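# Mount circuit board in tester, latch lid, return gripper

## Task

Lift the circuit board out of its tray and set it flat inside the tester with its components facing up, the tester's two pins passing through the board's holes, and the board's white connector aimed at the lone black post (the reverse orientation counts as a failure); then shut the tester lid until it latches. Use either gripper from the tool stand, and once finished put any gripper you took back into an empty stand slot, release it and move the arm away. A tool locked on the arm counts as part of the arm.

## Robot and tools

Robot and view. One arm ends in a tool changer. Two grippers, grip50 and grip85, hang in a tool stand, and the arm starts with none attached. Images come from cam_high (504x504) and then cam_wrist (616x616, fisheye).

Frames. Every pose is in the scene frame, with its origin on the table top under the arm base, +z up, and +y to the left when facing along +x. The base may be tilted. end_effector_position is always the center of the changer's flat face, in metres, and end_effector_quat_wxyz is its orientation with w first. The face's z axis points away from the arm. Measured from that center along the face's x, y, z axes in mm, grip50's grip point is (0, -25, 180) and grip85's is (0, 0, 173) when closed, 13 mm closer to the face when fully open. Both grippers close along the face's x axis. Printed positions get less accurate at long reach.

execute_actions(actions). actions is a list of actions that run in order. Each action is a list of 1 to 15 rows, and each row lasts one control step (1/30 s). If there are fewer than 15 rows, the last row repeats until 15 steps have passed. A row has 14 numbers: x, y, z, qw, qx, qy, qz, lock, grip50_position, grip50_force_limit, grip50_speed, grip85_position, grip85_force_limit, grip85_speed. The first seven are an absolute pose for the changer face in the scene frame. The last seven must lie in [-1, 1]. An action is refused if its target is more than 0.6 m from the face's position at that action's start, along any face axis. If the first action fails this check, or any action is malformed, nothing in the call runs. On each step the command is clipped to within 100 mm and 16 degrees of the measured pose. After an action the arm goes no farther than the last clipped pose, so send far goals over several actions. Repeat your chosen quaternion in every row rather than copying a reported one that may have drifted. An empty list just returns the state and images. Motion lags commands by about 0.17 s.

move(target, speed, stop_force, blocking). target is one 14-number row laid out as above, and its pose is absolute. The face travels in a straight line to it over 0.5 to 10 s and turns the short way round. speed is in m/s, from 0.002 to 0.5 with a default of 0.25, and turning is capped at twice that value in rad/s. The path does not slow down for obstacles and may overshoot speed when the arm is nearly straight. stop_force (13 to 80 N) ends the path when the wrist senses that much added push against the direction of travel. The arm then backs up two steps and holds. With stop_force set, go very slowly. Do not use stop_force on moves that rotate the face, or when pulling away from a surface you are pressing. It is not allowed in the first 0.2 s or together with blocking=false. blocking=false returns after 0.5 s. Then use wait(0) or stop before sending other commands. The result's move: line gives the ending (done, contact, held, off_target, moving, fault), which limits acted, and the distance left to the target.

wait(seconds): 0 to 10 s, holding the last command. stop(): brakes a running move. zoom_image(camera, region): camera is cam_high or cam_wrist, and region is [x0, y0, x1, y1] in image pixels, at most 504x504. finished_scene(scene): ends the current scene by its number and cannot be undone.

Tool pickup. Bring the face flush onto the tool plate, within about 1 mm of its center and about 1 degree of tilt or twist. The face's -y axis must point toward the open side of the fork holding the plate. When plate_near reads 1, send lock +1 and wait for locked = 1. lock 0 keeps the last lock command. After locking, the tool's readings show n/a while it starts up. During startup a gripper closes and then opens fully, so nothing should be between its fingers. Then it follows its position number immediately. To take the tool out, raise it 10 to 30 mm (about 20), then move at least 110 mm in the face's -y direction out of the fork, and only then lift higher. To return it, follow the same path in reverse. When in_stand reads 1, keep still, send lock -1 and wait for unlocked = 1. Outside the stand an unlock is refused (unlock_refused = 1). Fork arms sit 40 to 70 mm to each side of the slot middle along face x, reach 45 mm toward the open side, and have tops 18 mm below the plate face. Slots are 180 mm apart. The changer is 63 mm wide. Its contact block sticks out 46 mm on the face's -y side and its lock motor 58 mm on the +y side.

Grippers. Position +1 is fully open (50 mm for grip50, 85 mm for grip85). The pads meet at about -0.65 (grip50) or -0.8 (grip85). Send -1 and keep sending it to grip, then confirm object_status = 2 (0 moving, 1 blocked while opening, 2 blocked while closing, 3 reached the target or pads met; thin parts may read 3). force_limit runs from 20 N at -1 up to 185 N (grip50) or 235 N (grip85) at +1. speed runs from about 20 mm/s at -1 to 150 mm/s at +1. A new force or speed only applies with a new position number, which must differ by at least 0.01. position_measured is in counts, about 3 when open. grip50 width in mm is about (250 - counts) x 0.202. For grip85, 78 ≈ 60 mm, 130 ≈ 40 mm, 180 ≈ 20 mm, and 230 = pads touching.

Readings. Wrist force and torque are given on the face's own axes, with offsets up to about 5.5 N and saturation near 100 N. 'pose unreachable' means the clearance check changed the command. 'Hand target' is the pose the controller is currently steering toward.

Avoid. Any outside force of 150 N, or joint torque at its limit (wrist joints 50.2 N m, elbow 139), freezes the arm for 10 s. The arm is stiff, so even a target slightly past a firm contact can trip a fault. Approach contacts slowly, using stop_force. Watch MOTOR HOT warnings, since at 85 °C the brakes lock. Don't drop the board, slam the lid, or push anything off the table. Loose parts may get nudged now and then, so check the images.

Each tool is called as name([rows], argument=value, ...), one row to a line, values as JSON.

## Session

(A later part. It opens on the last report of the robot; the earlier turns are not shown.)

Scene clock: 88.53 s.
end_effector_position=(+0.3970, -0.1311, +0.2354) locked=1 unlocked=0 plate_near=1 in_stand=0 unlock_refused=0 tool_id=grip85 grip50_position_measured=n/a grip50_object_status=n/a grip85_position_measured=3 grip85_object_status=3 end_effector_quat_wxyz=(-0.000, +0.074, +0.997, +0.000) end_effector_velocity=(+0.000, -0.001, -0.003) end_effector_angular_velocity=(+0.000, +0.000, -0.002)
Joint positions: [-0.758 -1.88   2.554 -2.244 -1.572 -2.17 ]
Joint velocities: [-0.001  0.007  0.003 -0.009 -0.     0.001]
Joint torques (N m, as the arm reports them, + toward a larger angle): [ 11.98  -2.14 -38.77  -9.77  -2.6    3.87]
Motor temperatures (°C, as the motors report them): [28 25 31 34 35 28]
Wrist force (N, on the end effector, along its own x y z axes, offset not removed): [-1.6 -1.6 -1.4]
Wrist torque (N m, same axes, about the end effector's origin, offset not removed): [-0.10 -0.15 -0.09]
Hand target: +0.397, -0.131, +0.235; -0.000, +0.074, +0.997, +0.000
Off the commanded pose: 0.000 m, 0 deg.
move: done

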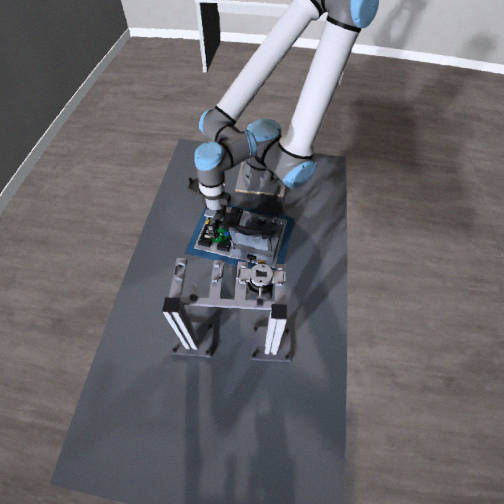

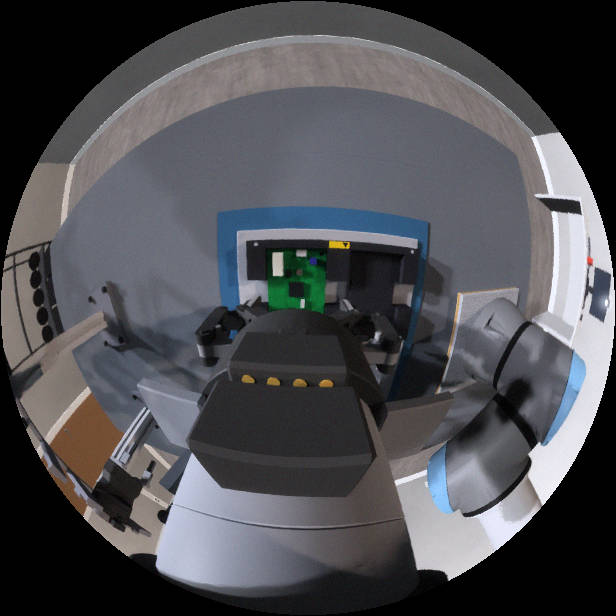

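move(target=[0.3993,-0.1364,0.217,0,0.0741,0.9973,0,1,0,0,0,1,-1,0.5], speed=0.03, stop_force=15)

zoom_image(camera="cam_wrist", region=[210,230,400,340])

zoom_image(camera="cam_high", region=[180,190,260,260])

Scene clock: 102.33 s.
end_effector_position=(+0.3992, -0.1363, +0.2173) locked=1 unlocked=0 plate_near=1 in_stand=0 unlock_refused=0 tool_id=grip85 grip50_position_measured=n/a grip50_object_status=n/a grip85_position_measured=3 grip85_object_status=3 end_effector_quat_wxyz=(-0.000, +0.074, +0.997, +0.000) end_effector_velocity=(+0.000, -0.001, -0.003) end_effector_angular_velocity=(+0.001, +0.001, -0.001)
Joint positions: [-0.764 -1.836  2.568 -2.303 -1.572 -2.176]
Joint velocities: [-0.002  0.008  0.002 -0.008 -0.    -0.001]
Joint torques (N m, as the arm reports them, + toward a larger angle): [-10.47  -7.34 -37.23 -10.98  -1.06  -3.67]
Motor temperatures (°C, as the motors report them): [28 25 31 34 35 28]
Wrist force (N, on the end effector, along its own x y z axes, offset not removed): [1.3 -1.5 -0.8]
Wrist torque (N m, same axes, about the end effector's origin, offset not removed): [-0.11 -0.36 -0.14]
Hand target: +0.399, -0.136, +0.217; -0.000, +0.074, +0.997, +0.000
Off the commanded pose: 0.000 m, 0 deg.
move: done

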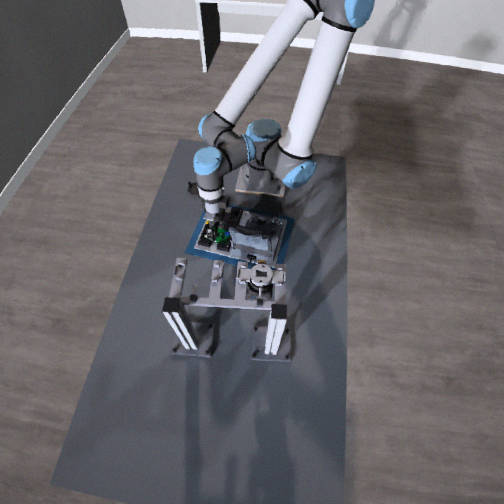

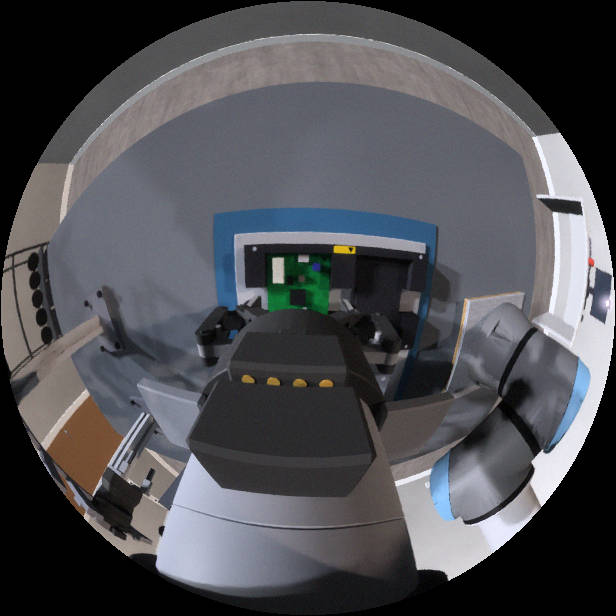

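Region (210, 230, 400, 340) of cam_wrist's 616x616 image, scaled by 2.653, with more detail than that image has; it fills the top 292 rows of this view, and the rest is white.

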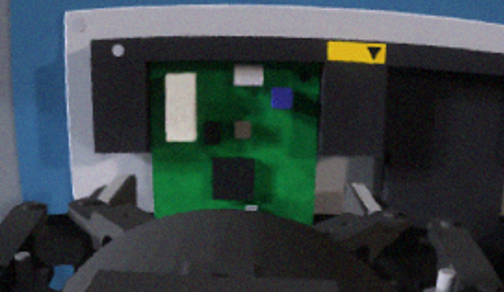

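Region (180, 190, 260, 260) of cam_high's 504x504 image, scaled by 6.300, with more detail than that image has; it fills the top 441 rows of this view, and the rest is white.

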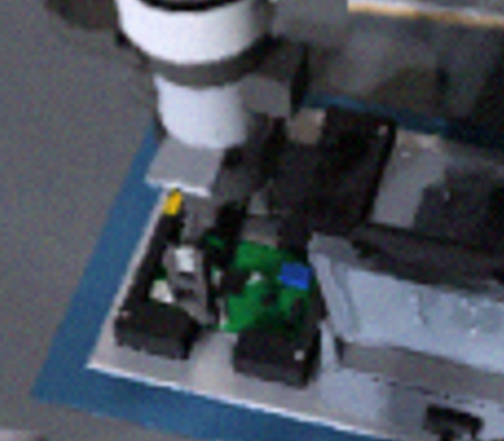

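move(target=[0.4009,-0.1386,0.214,0,0.0741,0.9973,0,1,0,0,0,1,-1,0.5], speed=0.02)

move(target=[0.4009,-0.1386,0.1935,0,0.0741,0.9973,0,1,0,0,0,1,-1,0.5], speed=0.012, stop_force=13)

zoom_image(camera="cam_wrist", region=[210,230,400,340])

zoom_image(camera="cam_high", region=[180,190,260,260])

Scene clock: 109.70 s.
end_effector_position=(+0.4007, -0.1384, +0.2141) locked=1 unlocked=0 plate_near=1 in_stand=0 unlock_refused=0 tool_id=grip85 grip50_position_measured=n/a grip50_object_status=n/a grip85_position_measured=3 grip85_object_status=3 end_effector_quat_wxyz=(-0.000, +0.074, +0.997, +0.000) end_effector_velocity=(+0.001, -0.001, -0.002) end_effector_angular_velocity=(+0.001, +0.001, -0.001)
Joint positions: [-0.766 -1.825  2.569 -2.315 -1.572 -2.177]
Joint velocities: [-0.001  0.006  0.    -0.005  0.    -0.   ]
Joint torques (N m, as the arm reports them, + toward a larger angle): [-14.49 -12.43 -53.65  -9.64   1.13  -3.1 ]
Motor temperatures (°C, as the motors report them): [28 25 31 34 35 28]
Wrist force (N, on the end effector, along its own x y z axes, offset not removed): [-0.4 -0.8 -1.5]
Wrist torque (N m, same axes, about the end effector's origin, offset not removed): [-0.03 -0.30 -0.14]
Hand target: +0.401, -0.139, +0.214; -0.000, +0.074, +0.997, +0.000
Off the commanded pose: 0.000 m, 0 deg.
move: done

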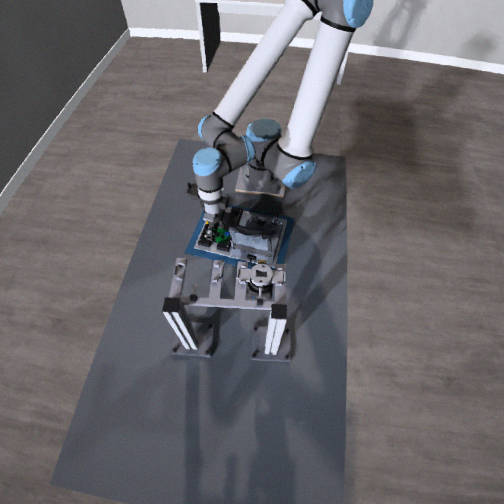

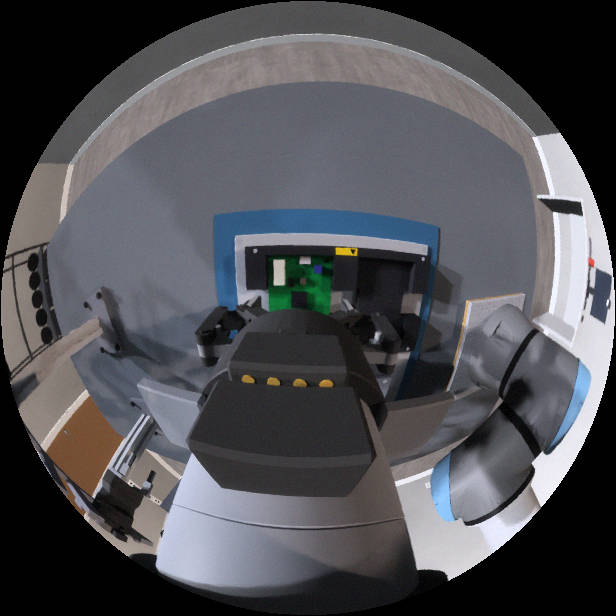

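Scene clock: 111.63 s.
end_effector_position=(+0.4009, -0.1386, +0.1939) locked=1 unlocked=0 plate_near=1 in_stand=0 unlock_refused=0 tool_id=grip85 grip50_position_measured=n/a grip50_object_status=n/a grip85_position_measured=3 grip85_object_status=3 end_effector_quat_wxyz=(-0.000, +0.074, +0.997, +0.000) end_effector_velocity=(+0.001, +0.001, -0.003) end_effector_angular_velocity=(+0.000, +0.000, +0.004)
Joint positions: [-0.766 -1.781  2.59  -2.38  -1.572 -2.178]
Joint velocities: [ 0.004  0.008  0.003 -0.01  -0.    -0.   ]
Joint torques (N m, as the arm reports them, + toward a larger angle): [-10.17  -9.52 -36.01 -10.38   1.36  -2.75]
Motor temperatures (°C, as the motors report them): [28 25 31 34 35 28]
Wrist force (N, on the end effector, along its own x y z axes, offset not removed): [-1.5 -1.7 -1.3]
Wrist torque (N m, same axes, about the end effector's origin, offset not removed): [-0.02 -0.19 -0.05]
Hand target: +0.401, -0.139, +0.194; -0.000, +0.074, +0.997, +0.000
Off the commanded pose: 0.000 m, 0 deg.
move: done

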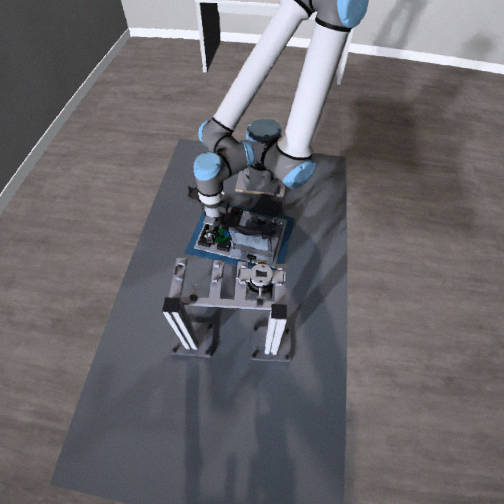

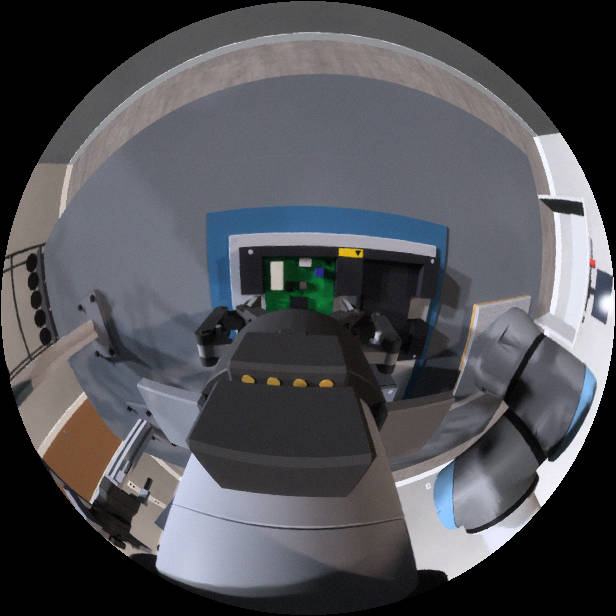

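Region (210, 230, 400, 340) of cam_wrist's 616x616 image, scaled by 2.653, with more detail than that image has; it fills the top 292 rows of this view, and the rest is white.

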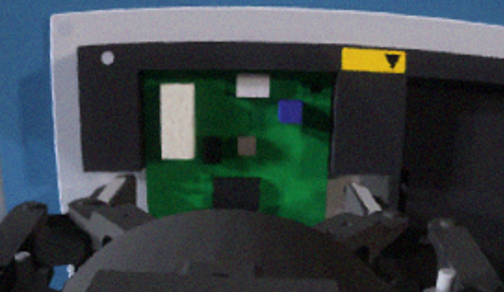

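Region (180, 190, 260, 260) of cam_high's 504x504 image, scaled by 6.300, with more detail than that image has; it fills the top 441 rows of this view, and the rest is white.

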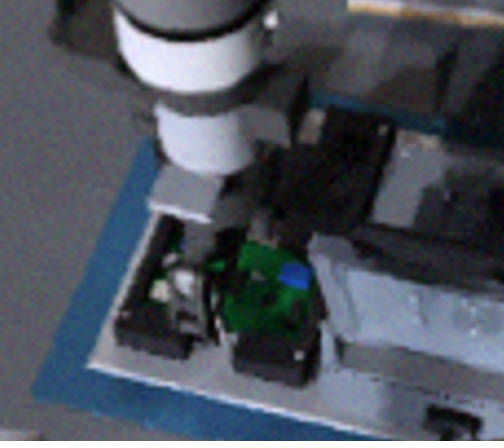

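move(target=[0.4024,-0.1373,0.1935,0,0.0741,0.9973,0,1,0,0,0,1,-1,0.5], speed=0.01)

move(target=[0.4024,-0.1373,0.1935,0,0.0741,0.9973,0,1,0,0,0,-1,-0.5,-0.8], speed=0.01)

zoom_image(camera="cam_wrist", region=[210,230,400,340])

Scene clock: 118.23 s.
end_effector_position=(+0.4023, -0.1374, +0.1935) locked=1 unlocked=0 plate_near=1 in_stand=0 unlock_refused=0 tool_id=grip85 grip50_position_measured=n/a grip50_object_status=n/a grip85_position_measured=3 grip85_object_status=3 end_effector_quat_wxyz=(+0.000, +0.074, +0.997, +0.000) end_effector_velocity=(+0.001, +0.001, -0.000) end_effector_angular_velocity=(+0.000, -0.000, +0.002)
Joint positions: [-0.761 -1.778  2.588 -2.382 -1.572 -2.173]
Joint velocities: [ 0.003  0.001 -0.001 -0.     0.     0.001]
Joint torques (N m, as the arm reports them, + toward a larger angle): [ 11.93 -11.11 -51.81 -10.45   0.17   4.05]
Motor temperatures (°C, as the motors report them): [28 25 32 34 35 28]
Wrist force (N, on the end effector, along its own x y z axes, offset not removed): [-2.2 -2.5 -1.6]
Wrist torque (N m, same axes, about the end effector's origin, offset not removed): [-0.11 -0.15 -0.13]
Hand target: +0.402, -0.137, +0.194; -0.000, +0.074, +0.997, -0.000
Off the commanded pose: 0.000 m, 0 deg.
move: done

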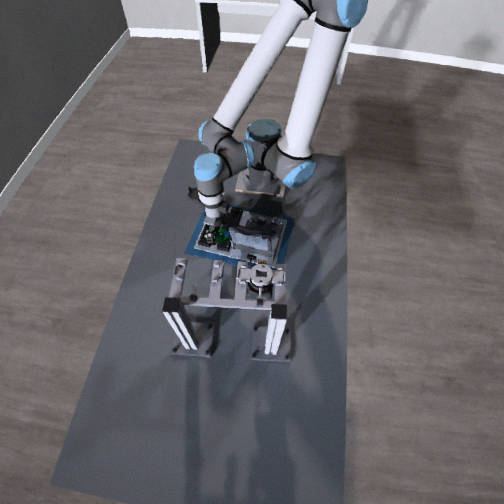

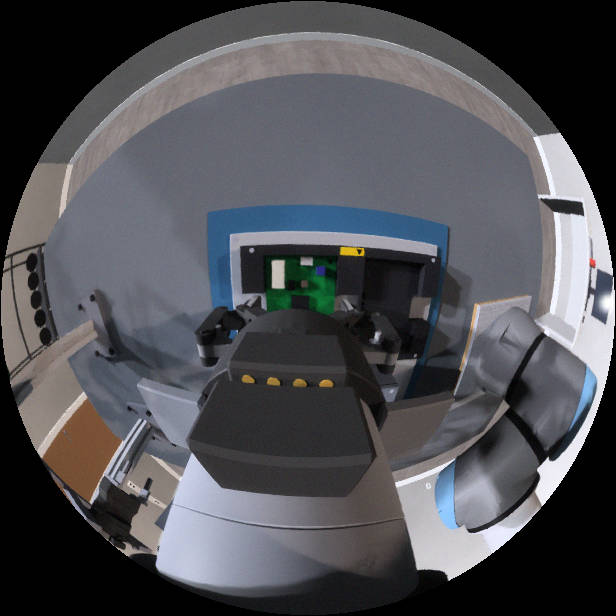

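Scene clock: 119.07 s.
end_effector_position=(+0.4024, -0.1373, +0.1936) locked=1 unlocked=0 plate_near=1 in_stand=0 unlock_refused=0 tool_id=grip85 grip50_position_measured=n/a grip50_object_status=n/a grip85_position_measured=48 grip85_object_status=2 end_effector_quat_wxyz=(+0.000, +0.074, +0.997, -0.000) end_effector_velocity=(-0.000, +0.000, -0.000) end_effector_angular_velocity=(+0.000, +0.000, -0.002)
Joint positions: [-0.761 -1.778  2.588 -2.382 -1.572 -2.173]
Joint velocities: [ 0.    -0.     0.001 -0.     0.     0.002]
Joint torques (N m, as the arm reports them, + toward a larger angle): [  6.13  -3.09 -37.23 -10.99   0.01   3.93]
Motor temperatures (°C, as the motors report them): [28 25 32 34 35 28]
Wrist force (N, on the end effector, along its own x y z axes, offset not removed): [20.5 8.9 -53.5]
Wrist torque (N m, same axes, about the end effector's origin, offset not removed): [-1.78 3.96 -0.48]
Hand target: +0.402, -0.137, +0.194; -0.000, +0.074, +0.997, -0.000
Off the commanded pose: 0.000 m, 0 deg.
move: done

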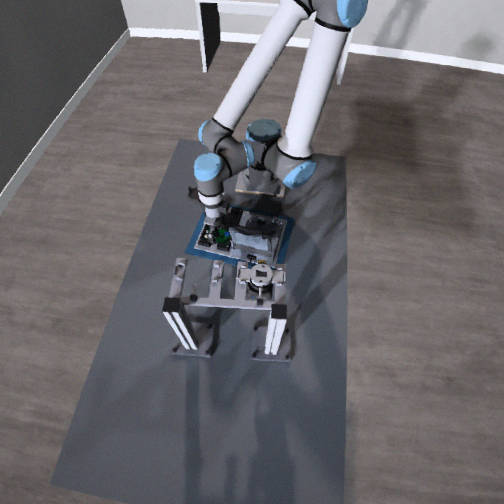

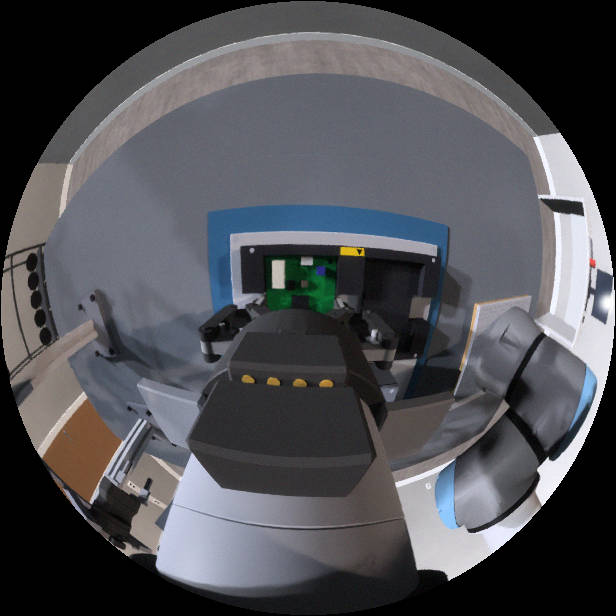

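Region (210, 230, 400, 340) of cam_wrist's 616x616 image, scaled by 2.653, with more detail than that image has; it fills the top 292 rows of this view, and the rest is white.

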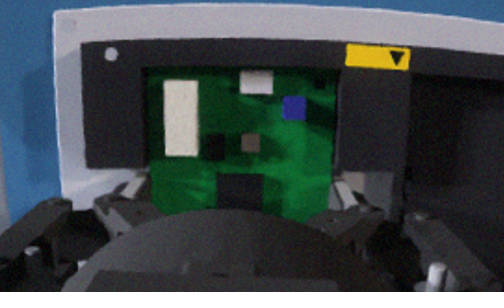

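move(target=[0.4016,-0.1371,0.1945,0,0.0741,0.9973,0,1,0,0,0,-1,-0.5,-0.8], speed=0.004)

Scene clock: 123.57 s.
end_effector_position=(+0.4016, -0.1371, +0.1944) locked=1 unlocked=0 plate_near=1 in_stand=0 unlock_refused=0 tool_id=grip85 grip50_position_measured=n/a grip50_object_status=n/a grip85_position_measured=49 grip85_object_status=2 end_effector_quat_wxyz=(-0.000, +0.074, +0.997, +0.000) end_effector_velocity=(-0.001, -0.001, +0.001) end_effector_angular_velocity=(-0.000, -0.000, -0.004)
Joint positions: [-0.762 -1.781  2.589 -2.379 -1.572 -2.173]
Joint velocities: [-0.003 -0.003  0.     0.002  0.     0.002]
Joint torques (N m, as the arm reports them, + toward a larger angle): [ -7.18 -48.44 -39.11  -3.61  -0.34  -2.77]
Motor temperatures (°C, as the motors report them): [28 25 32 34 35 28]
Wrist force (N, on the end effector, along its own x y z axes, offset not removed): [1.8 -0.8 -1.0]
Wrist torque (N m, same axes, about the end effector's origin, offset not removed): [0.06 -0.43 -0.11]
Hand target: +0.402, -0.137, +0.194; +0.000, +0.074, +0.997, +0.000
Off the commanded pose: 0.000 m, 0 deg.
move: done

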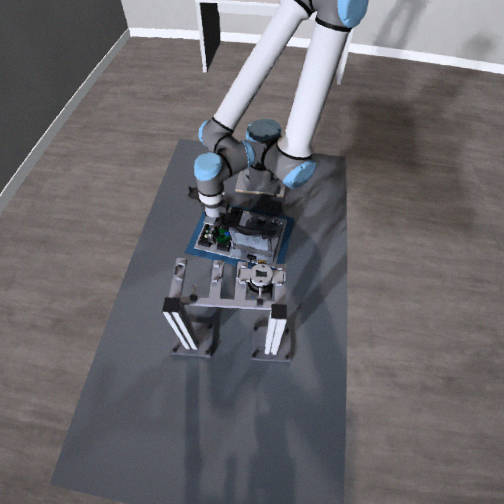

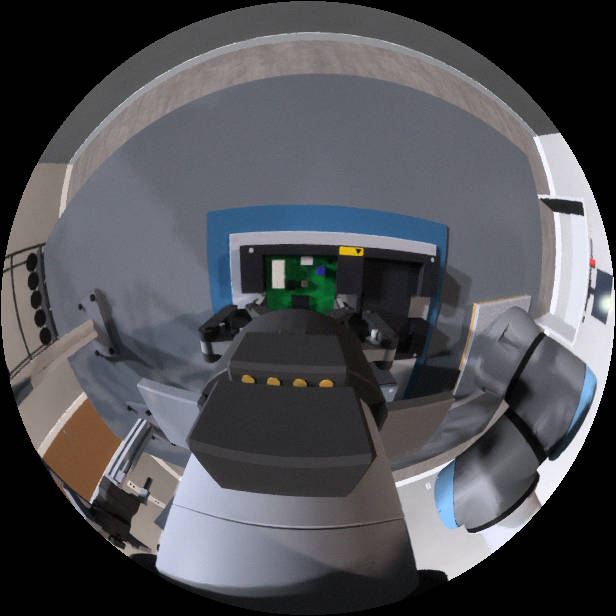

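move(target=[0.4016,-0.1371,0.215,0,0.0741,0.9973,0,1,0,0,0,-1,-0.5,-0.8], speed=0.02)

move(target=[0.395,-0.137,0.34,0,0.0741,0.9973,0,1,0,0,0,-1,-0.5,-0.8], speed=0.2)

execute_actions([
  [[0.39,-0.135,0.36,0,0.2,0.98,0,1,0,0,0,-1,-0.5,-0.8]],
])

move(target=[0.385,-0.12,0.40,0,0.9973,-0.0741,0,1,0,0,0,-1,-0.5,-0.8], speed=0.4)

zoom_image(camera="cam_wrist", region=[210,130,410,310])

Scene clock: 132.90 s.
end_effector_position=(+0.4016, -0.1371, +0.2146) locked=1 unlocked=0 plate_near=1 in_stand=0 unlock_refused=0 tool_id=grip85 grip50_position_measured=n/a grip50_object_status=n/a grip85_position_measured=49 grip85_object_status=2 end_effector_quat_wxyz=(+0.000, +0.074, +0.997, -0.000) end_effector_velocity=(-0.000, -0.000, +0.003) end_effector_angular_velocity=(-0.001, -0.001, -0.000)
Joint positions: [-0.762 -1.825  2.568 -2.314 -1.572 -2.174]
Joint velocities: [-0.001 -0.007 -0.003  0.009  0.    -0.   ]
Joint torques (N m, as the arm reports them, + toward a larger angle): [  8.28 -39.2  -53.3   -4.52  -0.41   3.47]
Motor temperatures (°C, as the motors report them): [28 25 32 34 35 28]
Wrist force (N, on the end effector, along its own x y z axes, offset not removed): [-1.1 -1.1 -0.7]
Wrist torque (N m, same axes, about the end effector's origin, offset not removed): [0.03 -0.18 -0.15]
Hand target: +0.402, -0.137, +0.215; +0.000, +0.074, +0.997, -0.000
Off the commanded pose: 0.000 m, 0 deg.
move: done

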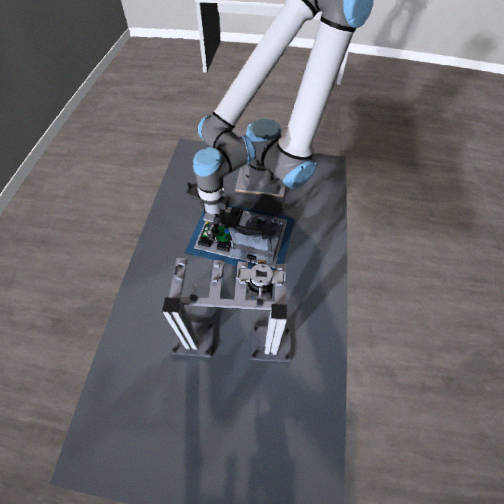

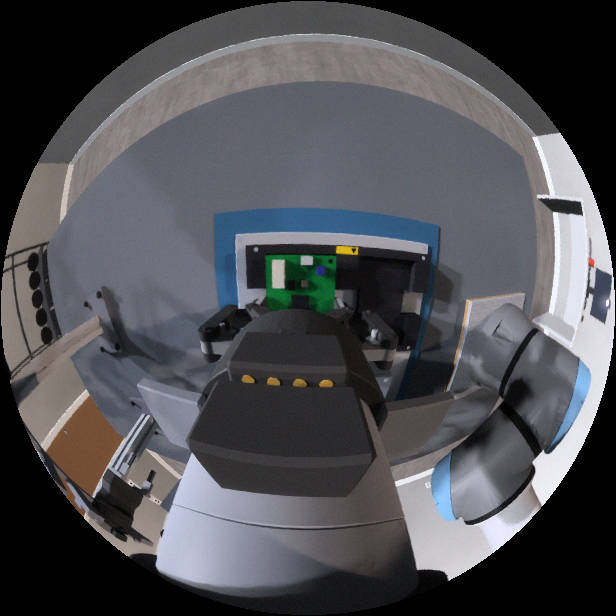

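Scene clock: 134.17 s.
end_effector_position=(+0.3951, -0.1371, +0.3395) locked=1 unlocked=0 plate_near=1 in_stand=0 unlock_refused=0 tool_id=grip85 grip50_position_measured=n/a grip50_object_status=n/a grip85_position_measured=49 grip85_object_status=2 end_effector_quat_wxyz=(+0.000, +0.074, +0.997, -0.000) end_effector_velocity=(-0.000, -0.001, +0.003) end_effector_angular_velocity=(-0.000, -0.000, -0.000)
Joint positions: [-0.773 -2.022  2.417 -1.966 -1.572 -2.185]
Joint velocities: [-0.003 -0.003 -0.004  0.007  0.    -0.003]
Joint torques (N m, as the arm reports them, + toward a larger angle): [-12.07 -33.12 -64.34  -3.07   1.34  -2.87]
Motor temperatures (°C, as the motors report them): [28 25 32 34 35 28]
Wrist force (N, on the end effector, along its own x y z axes, offset not removed): [-0.9 -2.4 0.3]
Wrist torque (N m, same axes, about the end effector's origin, offset not removed): [-0.13 -0.24 -0.17]
Hand target: +0.395, -0.137, +0.340; +0.000, +0.074, +0.997, +0.000
Off the commanded pose: 0.000 m, 0 deg.
move: done

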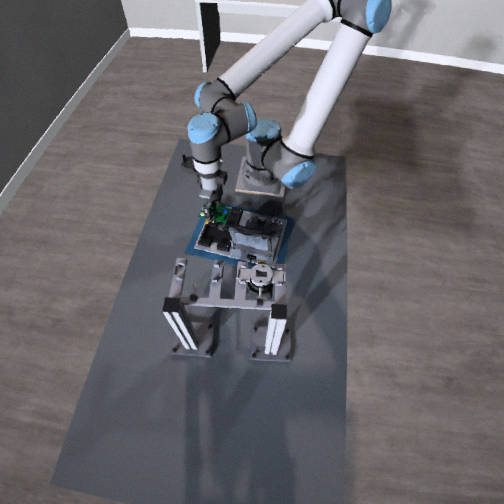

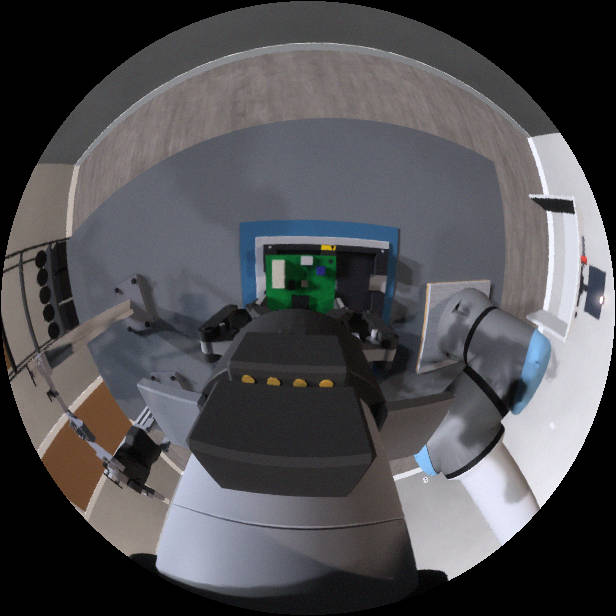

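Scene clock: 134.67 s.
end_effector_position=(+0.3901, -0.1352, +0.3594) locked=1 unlocked=0 plate_near=1 in_stand=0 unlock_refused=0 tool_id=grip85 grip50_position_measured=n/a grip50_object_status=n/a grip85_position_measured=49 grip85_object_status=2 end_effector_quat_wxyz=(+0.001, +0.195, +0.981, +0.000) end_effector_velocity=(-0.001, +0.001, +0.004) end_effector_angular_velocity=(-0.002, +0.009, -0.084)
Joint positions: [-0.779 -2.053  2.395 -1.914 -1.571 -1.947]
Joint velocities: [ 0.005 -0.004 -0.007  0.016 -0.008  0.089]
Joint torques (N m, as the arm reports them, + toward a larger angle): [ 14.92 -26.   -62.75  -4.61  -2.52   3.03]
Motor temperatures (°C, as the motors report them): [28 25 32 34 35 28]
Wrist force (N, on the end effector, along its own x y z axes, offset not removed): [1.0 -2.1 -0.8]
Wrist torque (N m, same axes, about the end effector's origin, offset not removed): [-0.17 -0.30 -0.07]
Hand target: +0.390, -0.135, +0.360; +0.000, +0.200, +0.980, +0.000
Off the commanded pose: 0.001 m, 1 deg.
Step readings (end_effector_position):
0: (+0.3951, -0.1371, +0.3395)
1: (+0.3951, -0.1371, +0.3398)
2: (+0.3947, -0.1370, +0.3420)
4: (+0.3931, -0.1364, +0.3490)
8: (+0.3911, -0.1355, +0.3563)
15: end_effector_position above

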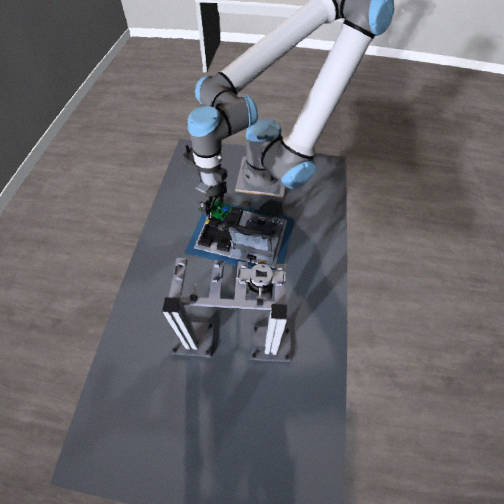

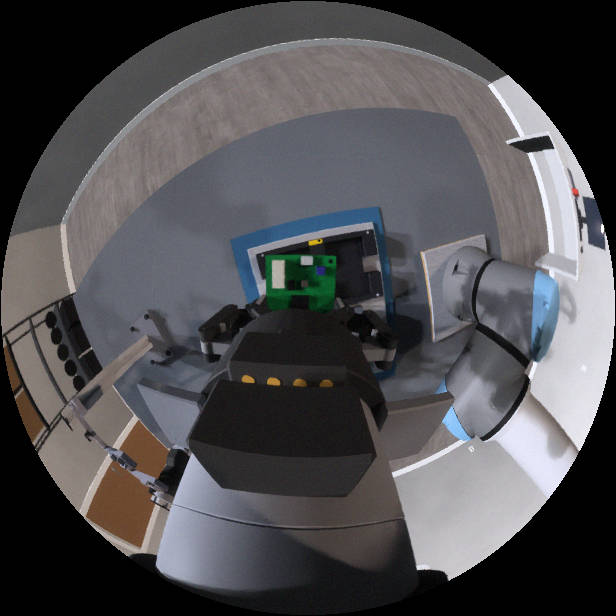

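Scene clock: 138.93 s.
end_effector_position=(+0.3850, -0.1200, +0.4000) locked=1 unlocked=0 plate_near=1 in_stand=0 unlock_refused=0 tool_id=grip85 grip50_position_measured=n/a grip50_object_status=n/a grip85_position_measured=49 grip85_object_status=2 end_effector_quat_wxyz=(-0.000, +0.997, -0.073, +0.000) end_effector_velocity=(+0.000, -0.000, -0.000) end_effector_angular_velocity=(-0.000, +0.002, -0.015)
Joint positions: [-0.758 -2.104  2.344 -1.811 -1.571  0.97 ]
Joint velocities: [ 0.001  0.001 -0.     0.    -0.002  0.016]
Joint torques (N m, as the arm reports them, + toward a larger angle): [  9.01   8.66 -66.14  -3.53  -2.7    2.57]
Motor temperatures (°C, as the motors report them): [28 25 32 34 35 28]
Wrist force (N, on the end effector, along its own x y z axes, offset not removed): [0.4 -3.2 -2.2]
Wrist torque (N m, same axes, about the end effector's origin, offset not removed): [-0.18 -0.31 -0.17]
Hand target: +0.385, -0.120, +0.400; +0.000, +0.997, -0.074, -0.000
Off the commanded pose: 0.000 m, 0 deg.
move: done

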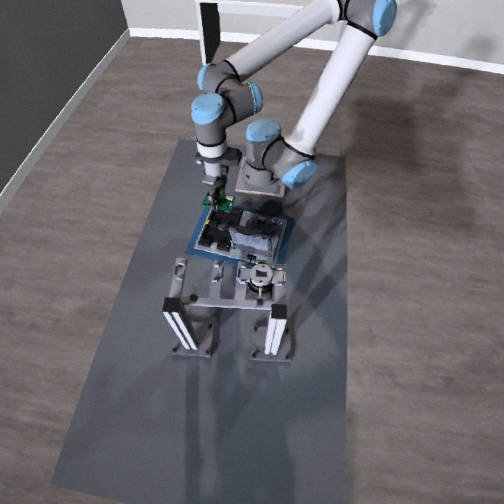

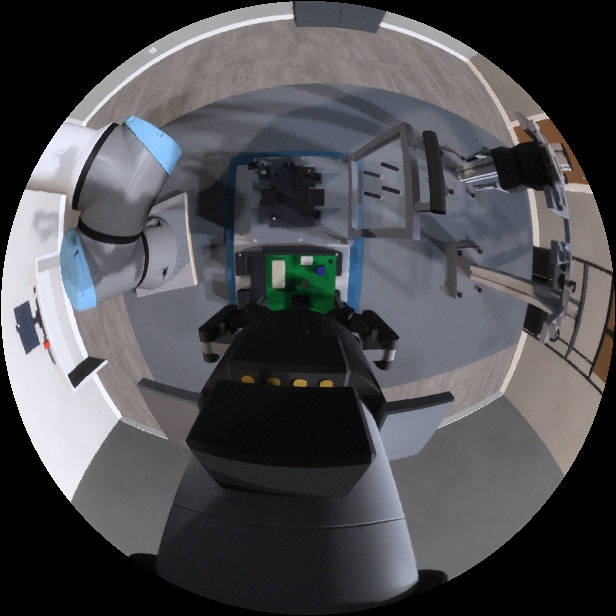

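Region (210, 130, 410, 310) of cam_wrist's 616x616 image, scaled by 2.520, with more detail than that image has; it fills the top 454 rows of this view, and the rest is white.

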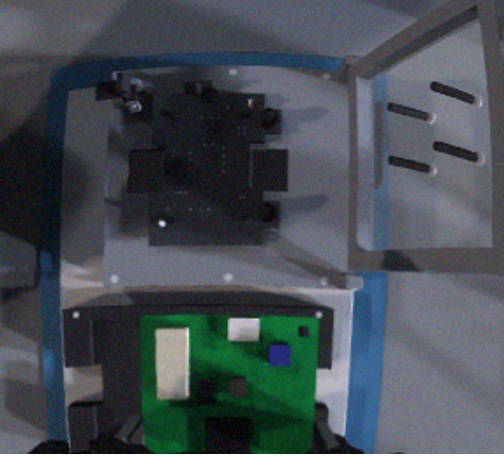

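move(target=[0.390,0.027,0.31,0,0.9973,-0.0741,0,1,0,0,0,-1,-0.5,-0.8], speed=0.2)

zoom_image(camera="cam_wrist", region=[230,210,380,320])

Scene clock: 150.43 s.
end_effector_position=(+0.3899, +0.0265, +0.3102) locked=1 unlocked=0 plate_near=1 in_stand=0 unlock_refused=0 tool_id=grip85 grip50_position_measured=n/a grip50_object_status=n/a grip85_position_measured=49 grip85_object_status=2 end_effector_quat_wxyz=(+0.000, +0.997, -0.074, +0.000) end_effector_velocity=(+0.001, +0.002, -0.001) end_effector_angular_velocity=(-0.001, +0.000, -0.000)
Joint positions: [-0.403 -2.063  2.493 -2.001 -1.572  1.327]
Joint velocities: [ 0.006  0.004  0.001 -0.005 -0.001  0.006]
Joint torques (N m, as the arm reports them, + toward a larger angle): [ 12.66   1.68 -47.81 -10.22  -2.11   4.38]
Motor temperatures (°C, as the motors report them): [28 25 32 34 35 28]
Wrist force (N, on the end effector, along its own x y z axes, offset not removed): [-3.8 -2.7 -3.2]
Wrist torque (N m, same axes, about the end effector's origin, offset not removed): [-0.07 0.06 -0.15]
Hand target: +0.390, +0.027, +0.310; +0.000, +0.997, -0.074, +0.000
Off the commanded pose: 0.001 m, 0 deg.
move: done

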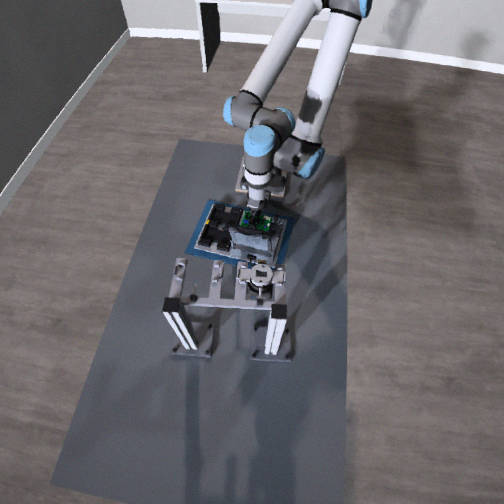

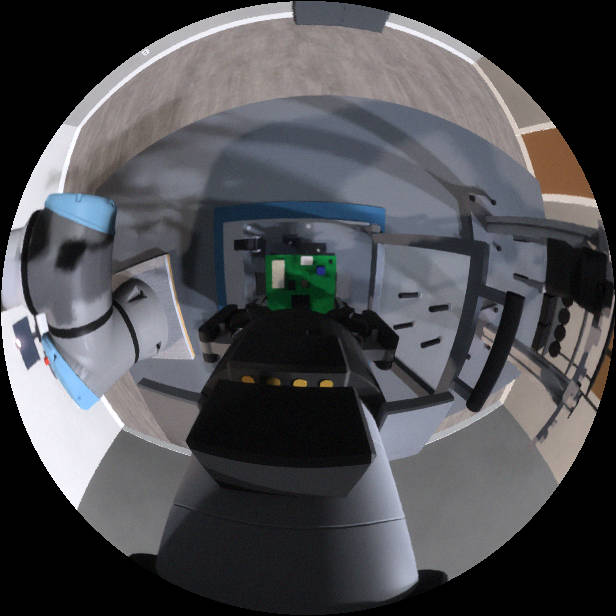

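Region (230, 210, 380, 320) of cam_wrist's 616x616 image, scaled by 3.360, with more detail than that image has; it fills the top 370 rows of this view, and the rest is white.

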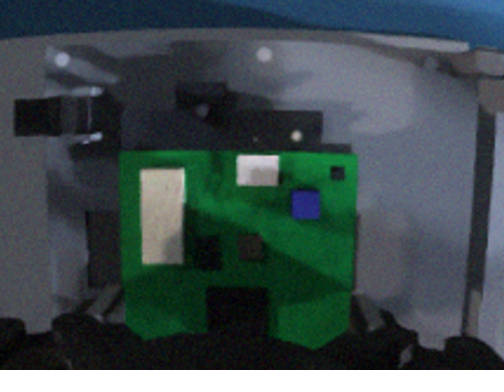

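move(target=[0.383,0.0356,0.30,0,0.9973,-0.0741,0,1,0,0,0,-1,-0.5,-0.8], speed=0.04)

zoom_image(camera="cam_wrist", region=[250,220,370,300])

Scene clock: 158.97 s.
end_effector_position=(+0.3831, +0.0354, +0.3002) locked=1 unlocked=0 plate_near=1 in_stand=0 unlock_refused=0 tool_id=grip85 grip50_position_measured=n/a grip50_object_status=n/a grip85_position_measured=49 grip85_object_status=2 end_effector_quat_wxyz=(+0.000, +0.997, -0.074, +0.000) end_effector_velocity=(-0.001, +0.001, -0.001) end_effector_angular_velocity=(-0.000, -0.001, -0.001)
Joint positions: [-0.387 -2.068  2.514 -2.017 -1.572  1.343]
Joint velocities: [ 0.002 -0.001  0.003 -0.003 -0.     0.003]
Joint torques (N m, as the arm reports them, + toward a larger angle): [ 10.71 -25.94 -45.58 -10.26   1.66   3.75]
Motor temperatures (°C, as the motors report them): [28 25 32 34 35 28]
Wrist force (N, on the end effector, along its own x y z axes, offset not removed): [-2.0 -1.9 -0.6]
Wrist torque (N m, same axes, about the end effector's origin, offset not removed): [-0.07 -0.08 -0.12]
Hand target: +0.383, +0.036, +0.300; +0.000, +0.997, -0.074, +0.000
Off the commanded pose: 0.000 m, 0 deg.
move: done

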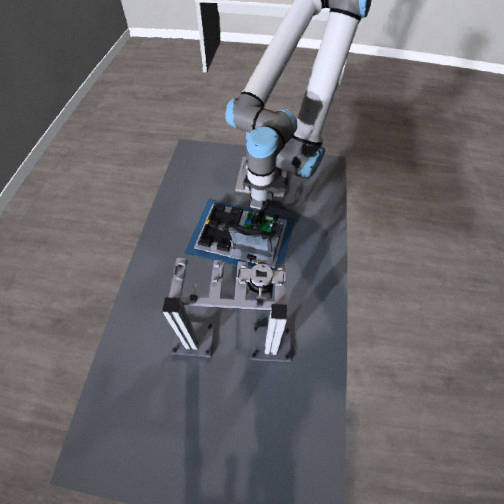

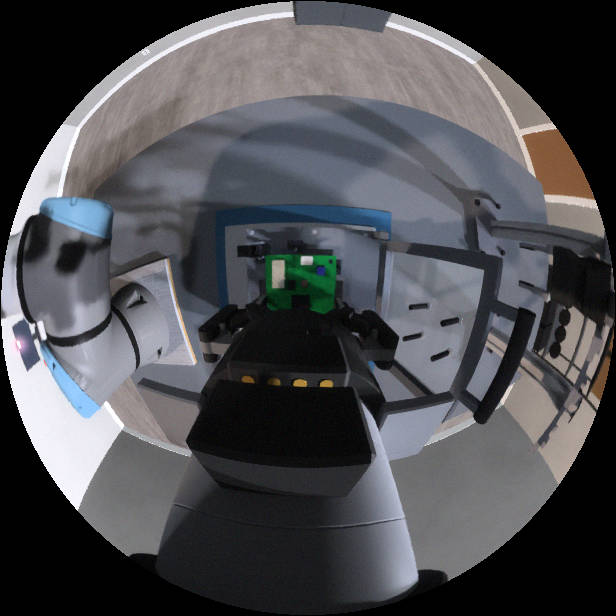

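Region (250, 220, 370, 300) of cam_wrist's 616x616 image, scaled by 4.200, with more detail than that image has.

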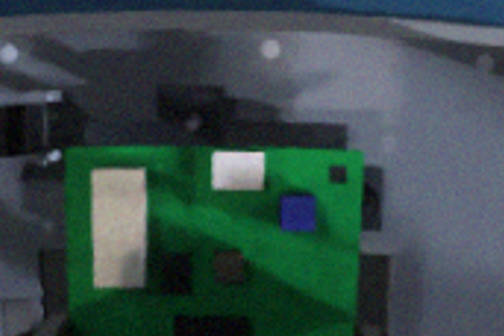

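move(target=[0.383,0.0356,0.268,0,0.9973,-0.0741,0,1,0,0,0,-1,-0.5,-0.8], speed=0.015, stop_force=13)

zoom_image(camera="cam_wrist", region=[250,220,370,300])

Scene clock: 166.10 s.
end_effector_position=(+0.3830, +0.0356, +0.2684) locked=1 unlocked=0 plate_near=1 in_stand=0 unlock_refused=0 tool_id=grip85 grip50_position_measured=n/a grip50_object_status=n/a grip85_position_measured=49 grip85_object_status=2 end_effector_quat_wxyz=(-0.000, +0.997, -0.074, -0.000) end_effector_velocity=(+0.000, -0.000, -0.002) end_effector_angular_velocity=(-0.001, -0.002, +0.002)
Joint positions: [-0.386 -2.025  2.558 -2.104 -1.572  1.343]
Joint velocities: [-0.001  0.003  0.004 -0.009  0.    -0.002]
Joint torques (N m, as the arm reports them, + toward a larger angle): [ -8.68   4.54 -44.97 -11.74   1.62  -2.93]
Motor temperatures (°C, as the motors report them): [28 25 32 34 35 28]
Wrist force (N, on the end effector, along its own x y z axes, offset not removed): [0.6 -0.8 1.4]
Wrist torque (N m, same axes, about the end effector's origin, offset not removed): [-0.04 -0.36 -0.10]
Hand target: +0.383, +0.036, +0.268; -0.000, +0.997, -0.074, -0.000
Off the commanded pose: 0.000 m, 0 deg.
move: done

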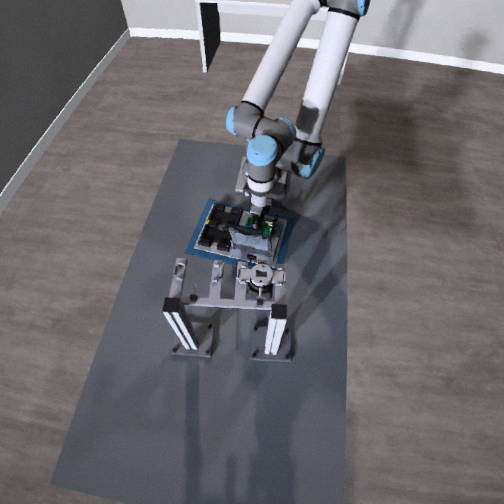

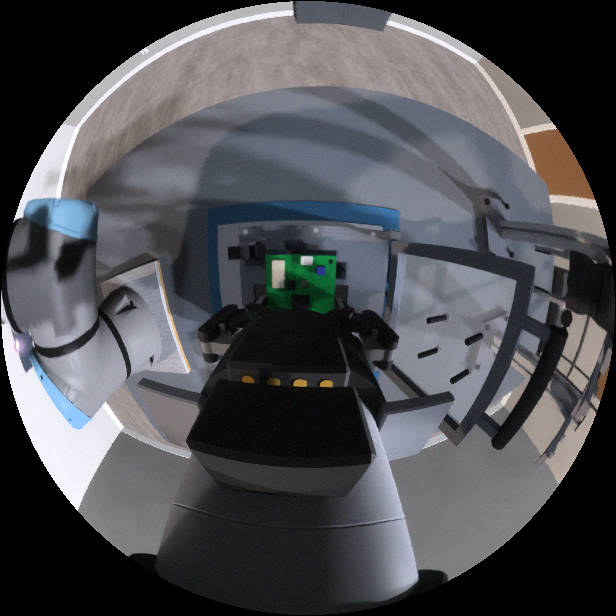

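Region (250, 220, 370, 300) of cam_wrist's 616x616 image, scaled by 4.200, with more detail than that image has.

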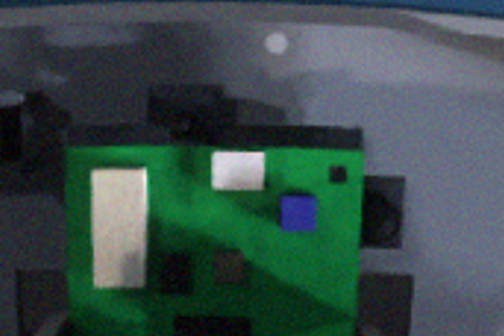

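move(target=[0.383,0.0356,0.257,0,0.9973,-0.0741,0,1,0,0,0,-1,-0.5,-0.8], speed=0.008, stop_force=13)

zoom_image(camera="cam_wrist", region=[250,220,370,300])

Scene clock: 173.43 s.
end_effector_position=(+0.3830, +0.0356, +0.2573) locked=1 unlocked=0 plate_near=1 in_stand=0 unlock_refused=0 tool_id=grip85 grip50_position_measured=n/a grip50_object_status=n/a grip85_position_measured=49 grip85_object_status=2 end_effector_quat_wxyz=(-0.000, +0.997, -0.074, -0.000) end_effector_velocity=(+0.000, -0.001, -0.002) end_effector_angular_velocity=(-0.000, -0.001, -0.003)
Joint positions: [-0.386 -2.008  2.573 -2.136 -1.572  1.343]
Joint velocities: [-0.002  0.002  0.003 -0.006  0.     0.001]
Joint torques (N m, as the arm reports them, + toward a larger angle): [ -3.83   7.17 -42.38 -10.09  -0.09   0.82]
Motor temperatures (°C, as the motors report them): [28 25 32 34 35 28]
Wrist force (N, on the end effector, along its own x y z axes, offset not removed): [-1.2 -0.5 -2.5]
Wrist torque (N m, same axes, about the end effector's origin, offset not removed): [-0.11 -0.13 -0.11]
Hand target: +0.383, +0.036, +0.257; -0.000, +0.997, -0.074, -0.000
Off the commanded pose: 0.000 m, 0 deg.
move: done

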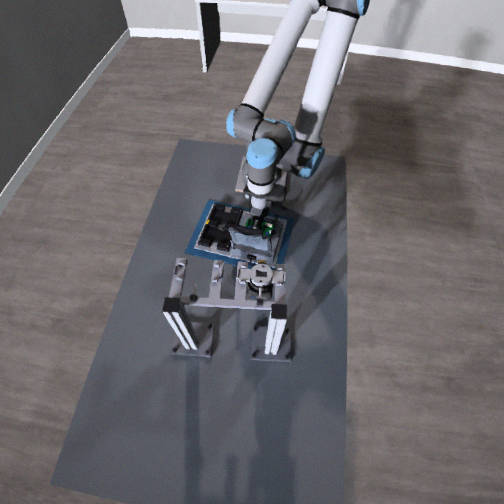

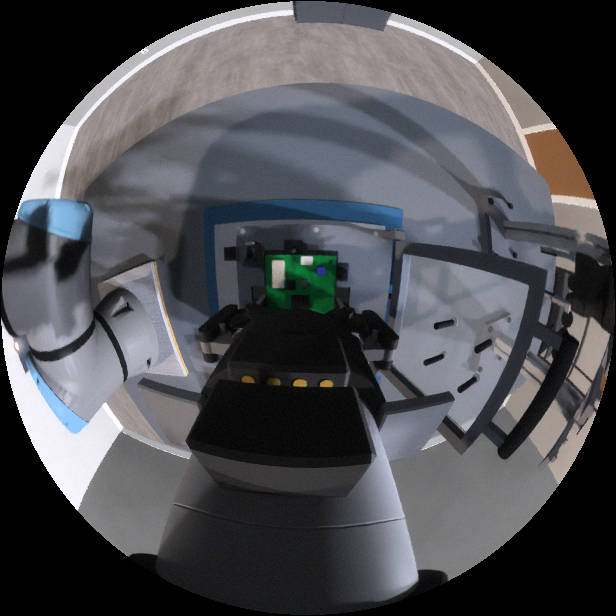

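Region (250, 220, 370, 300) of cam_wrist's 616x616 image, scaled by 4.200, with more detail than that image has.

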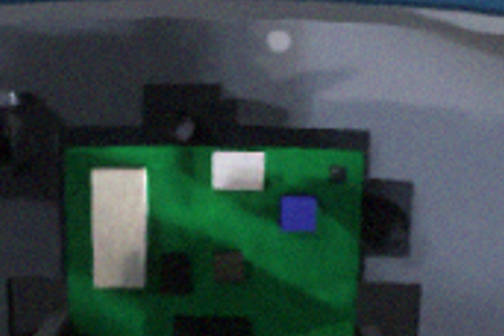

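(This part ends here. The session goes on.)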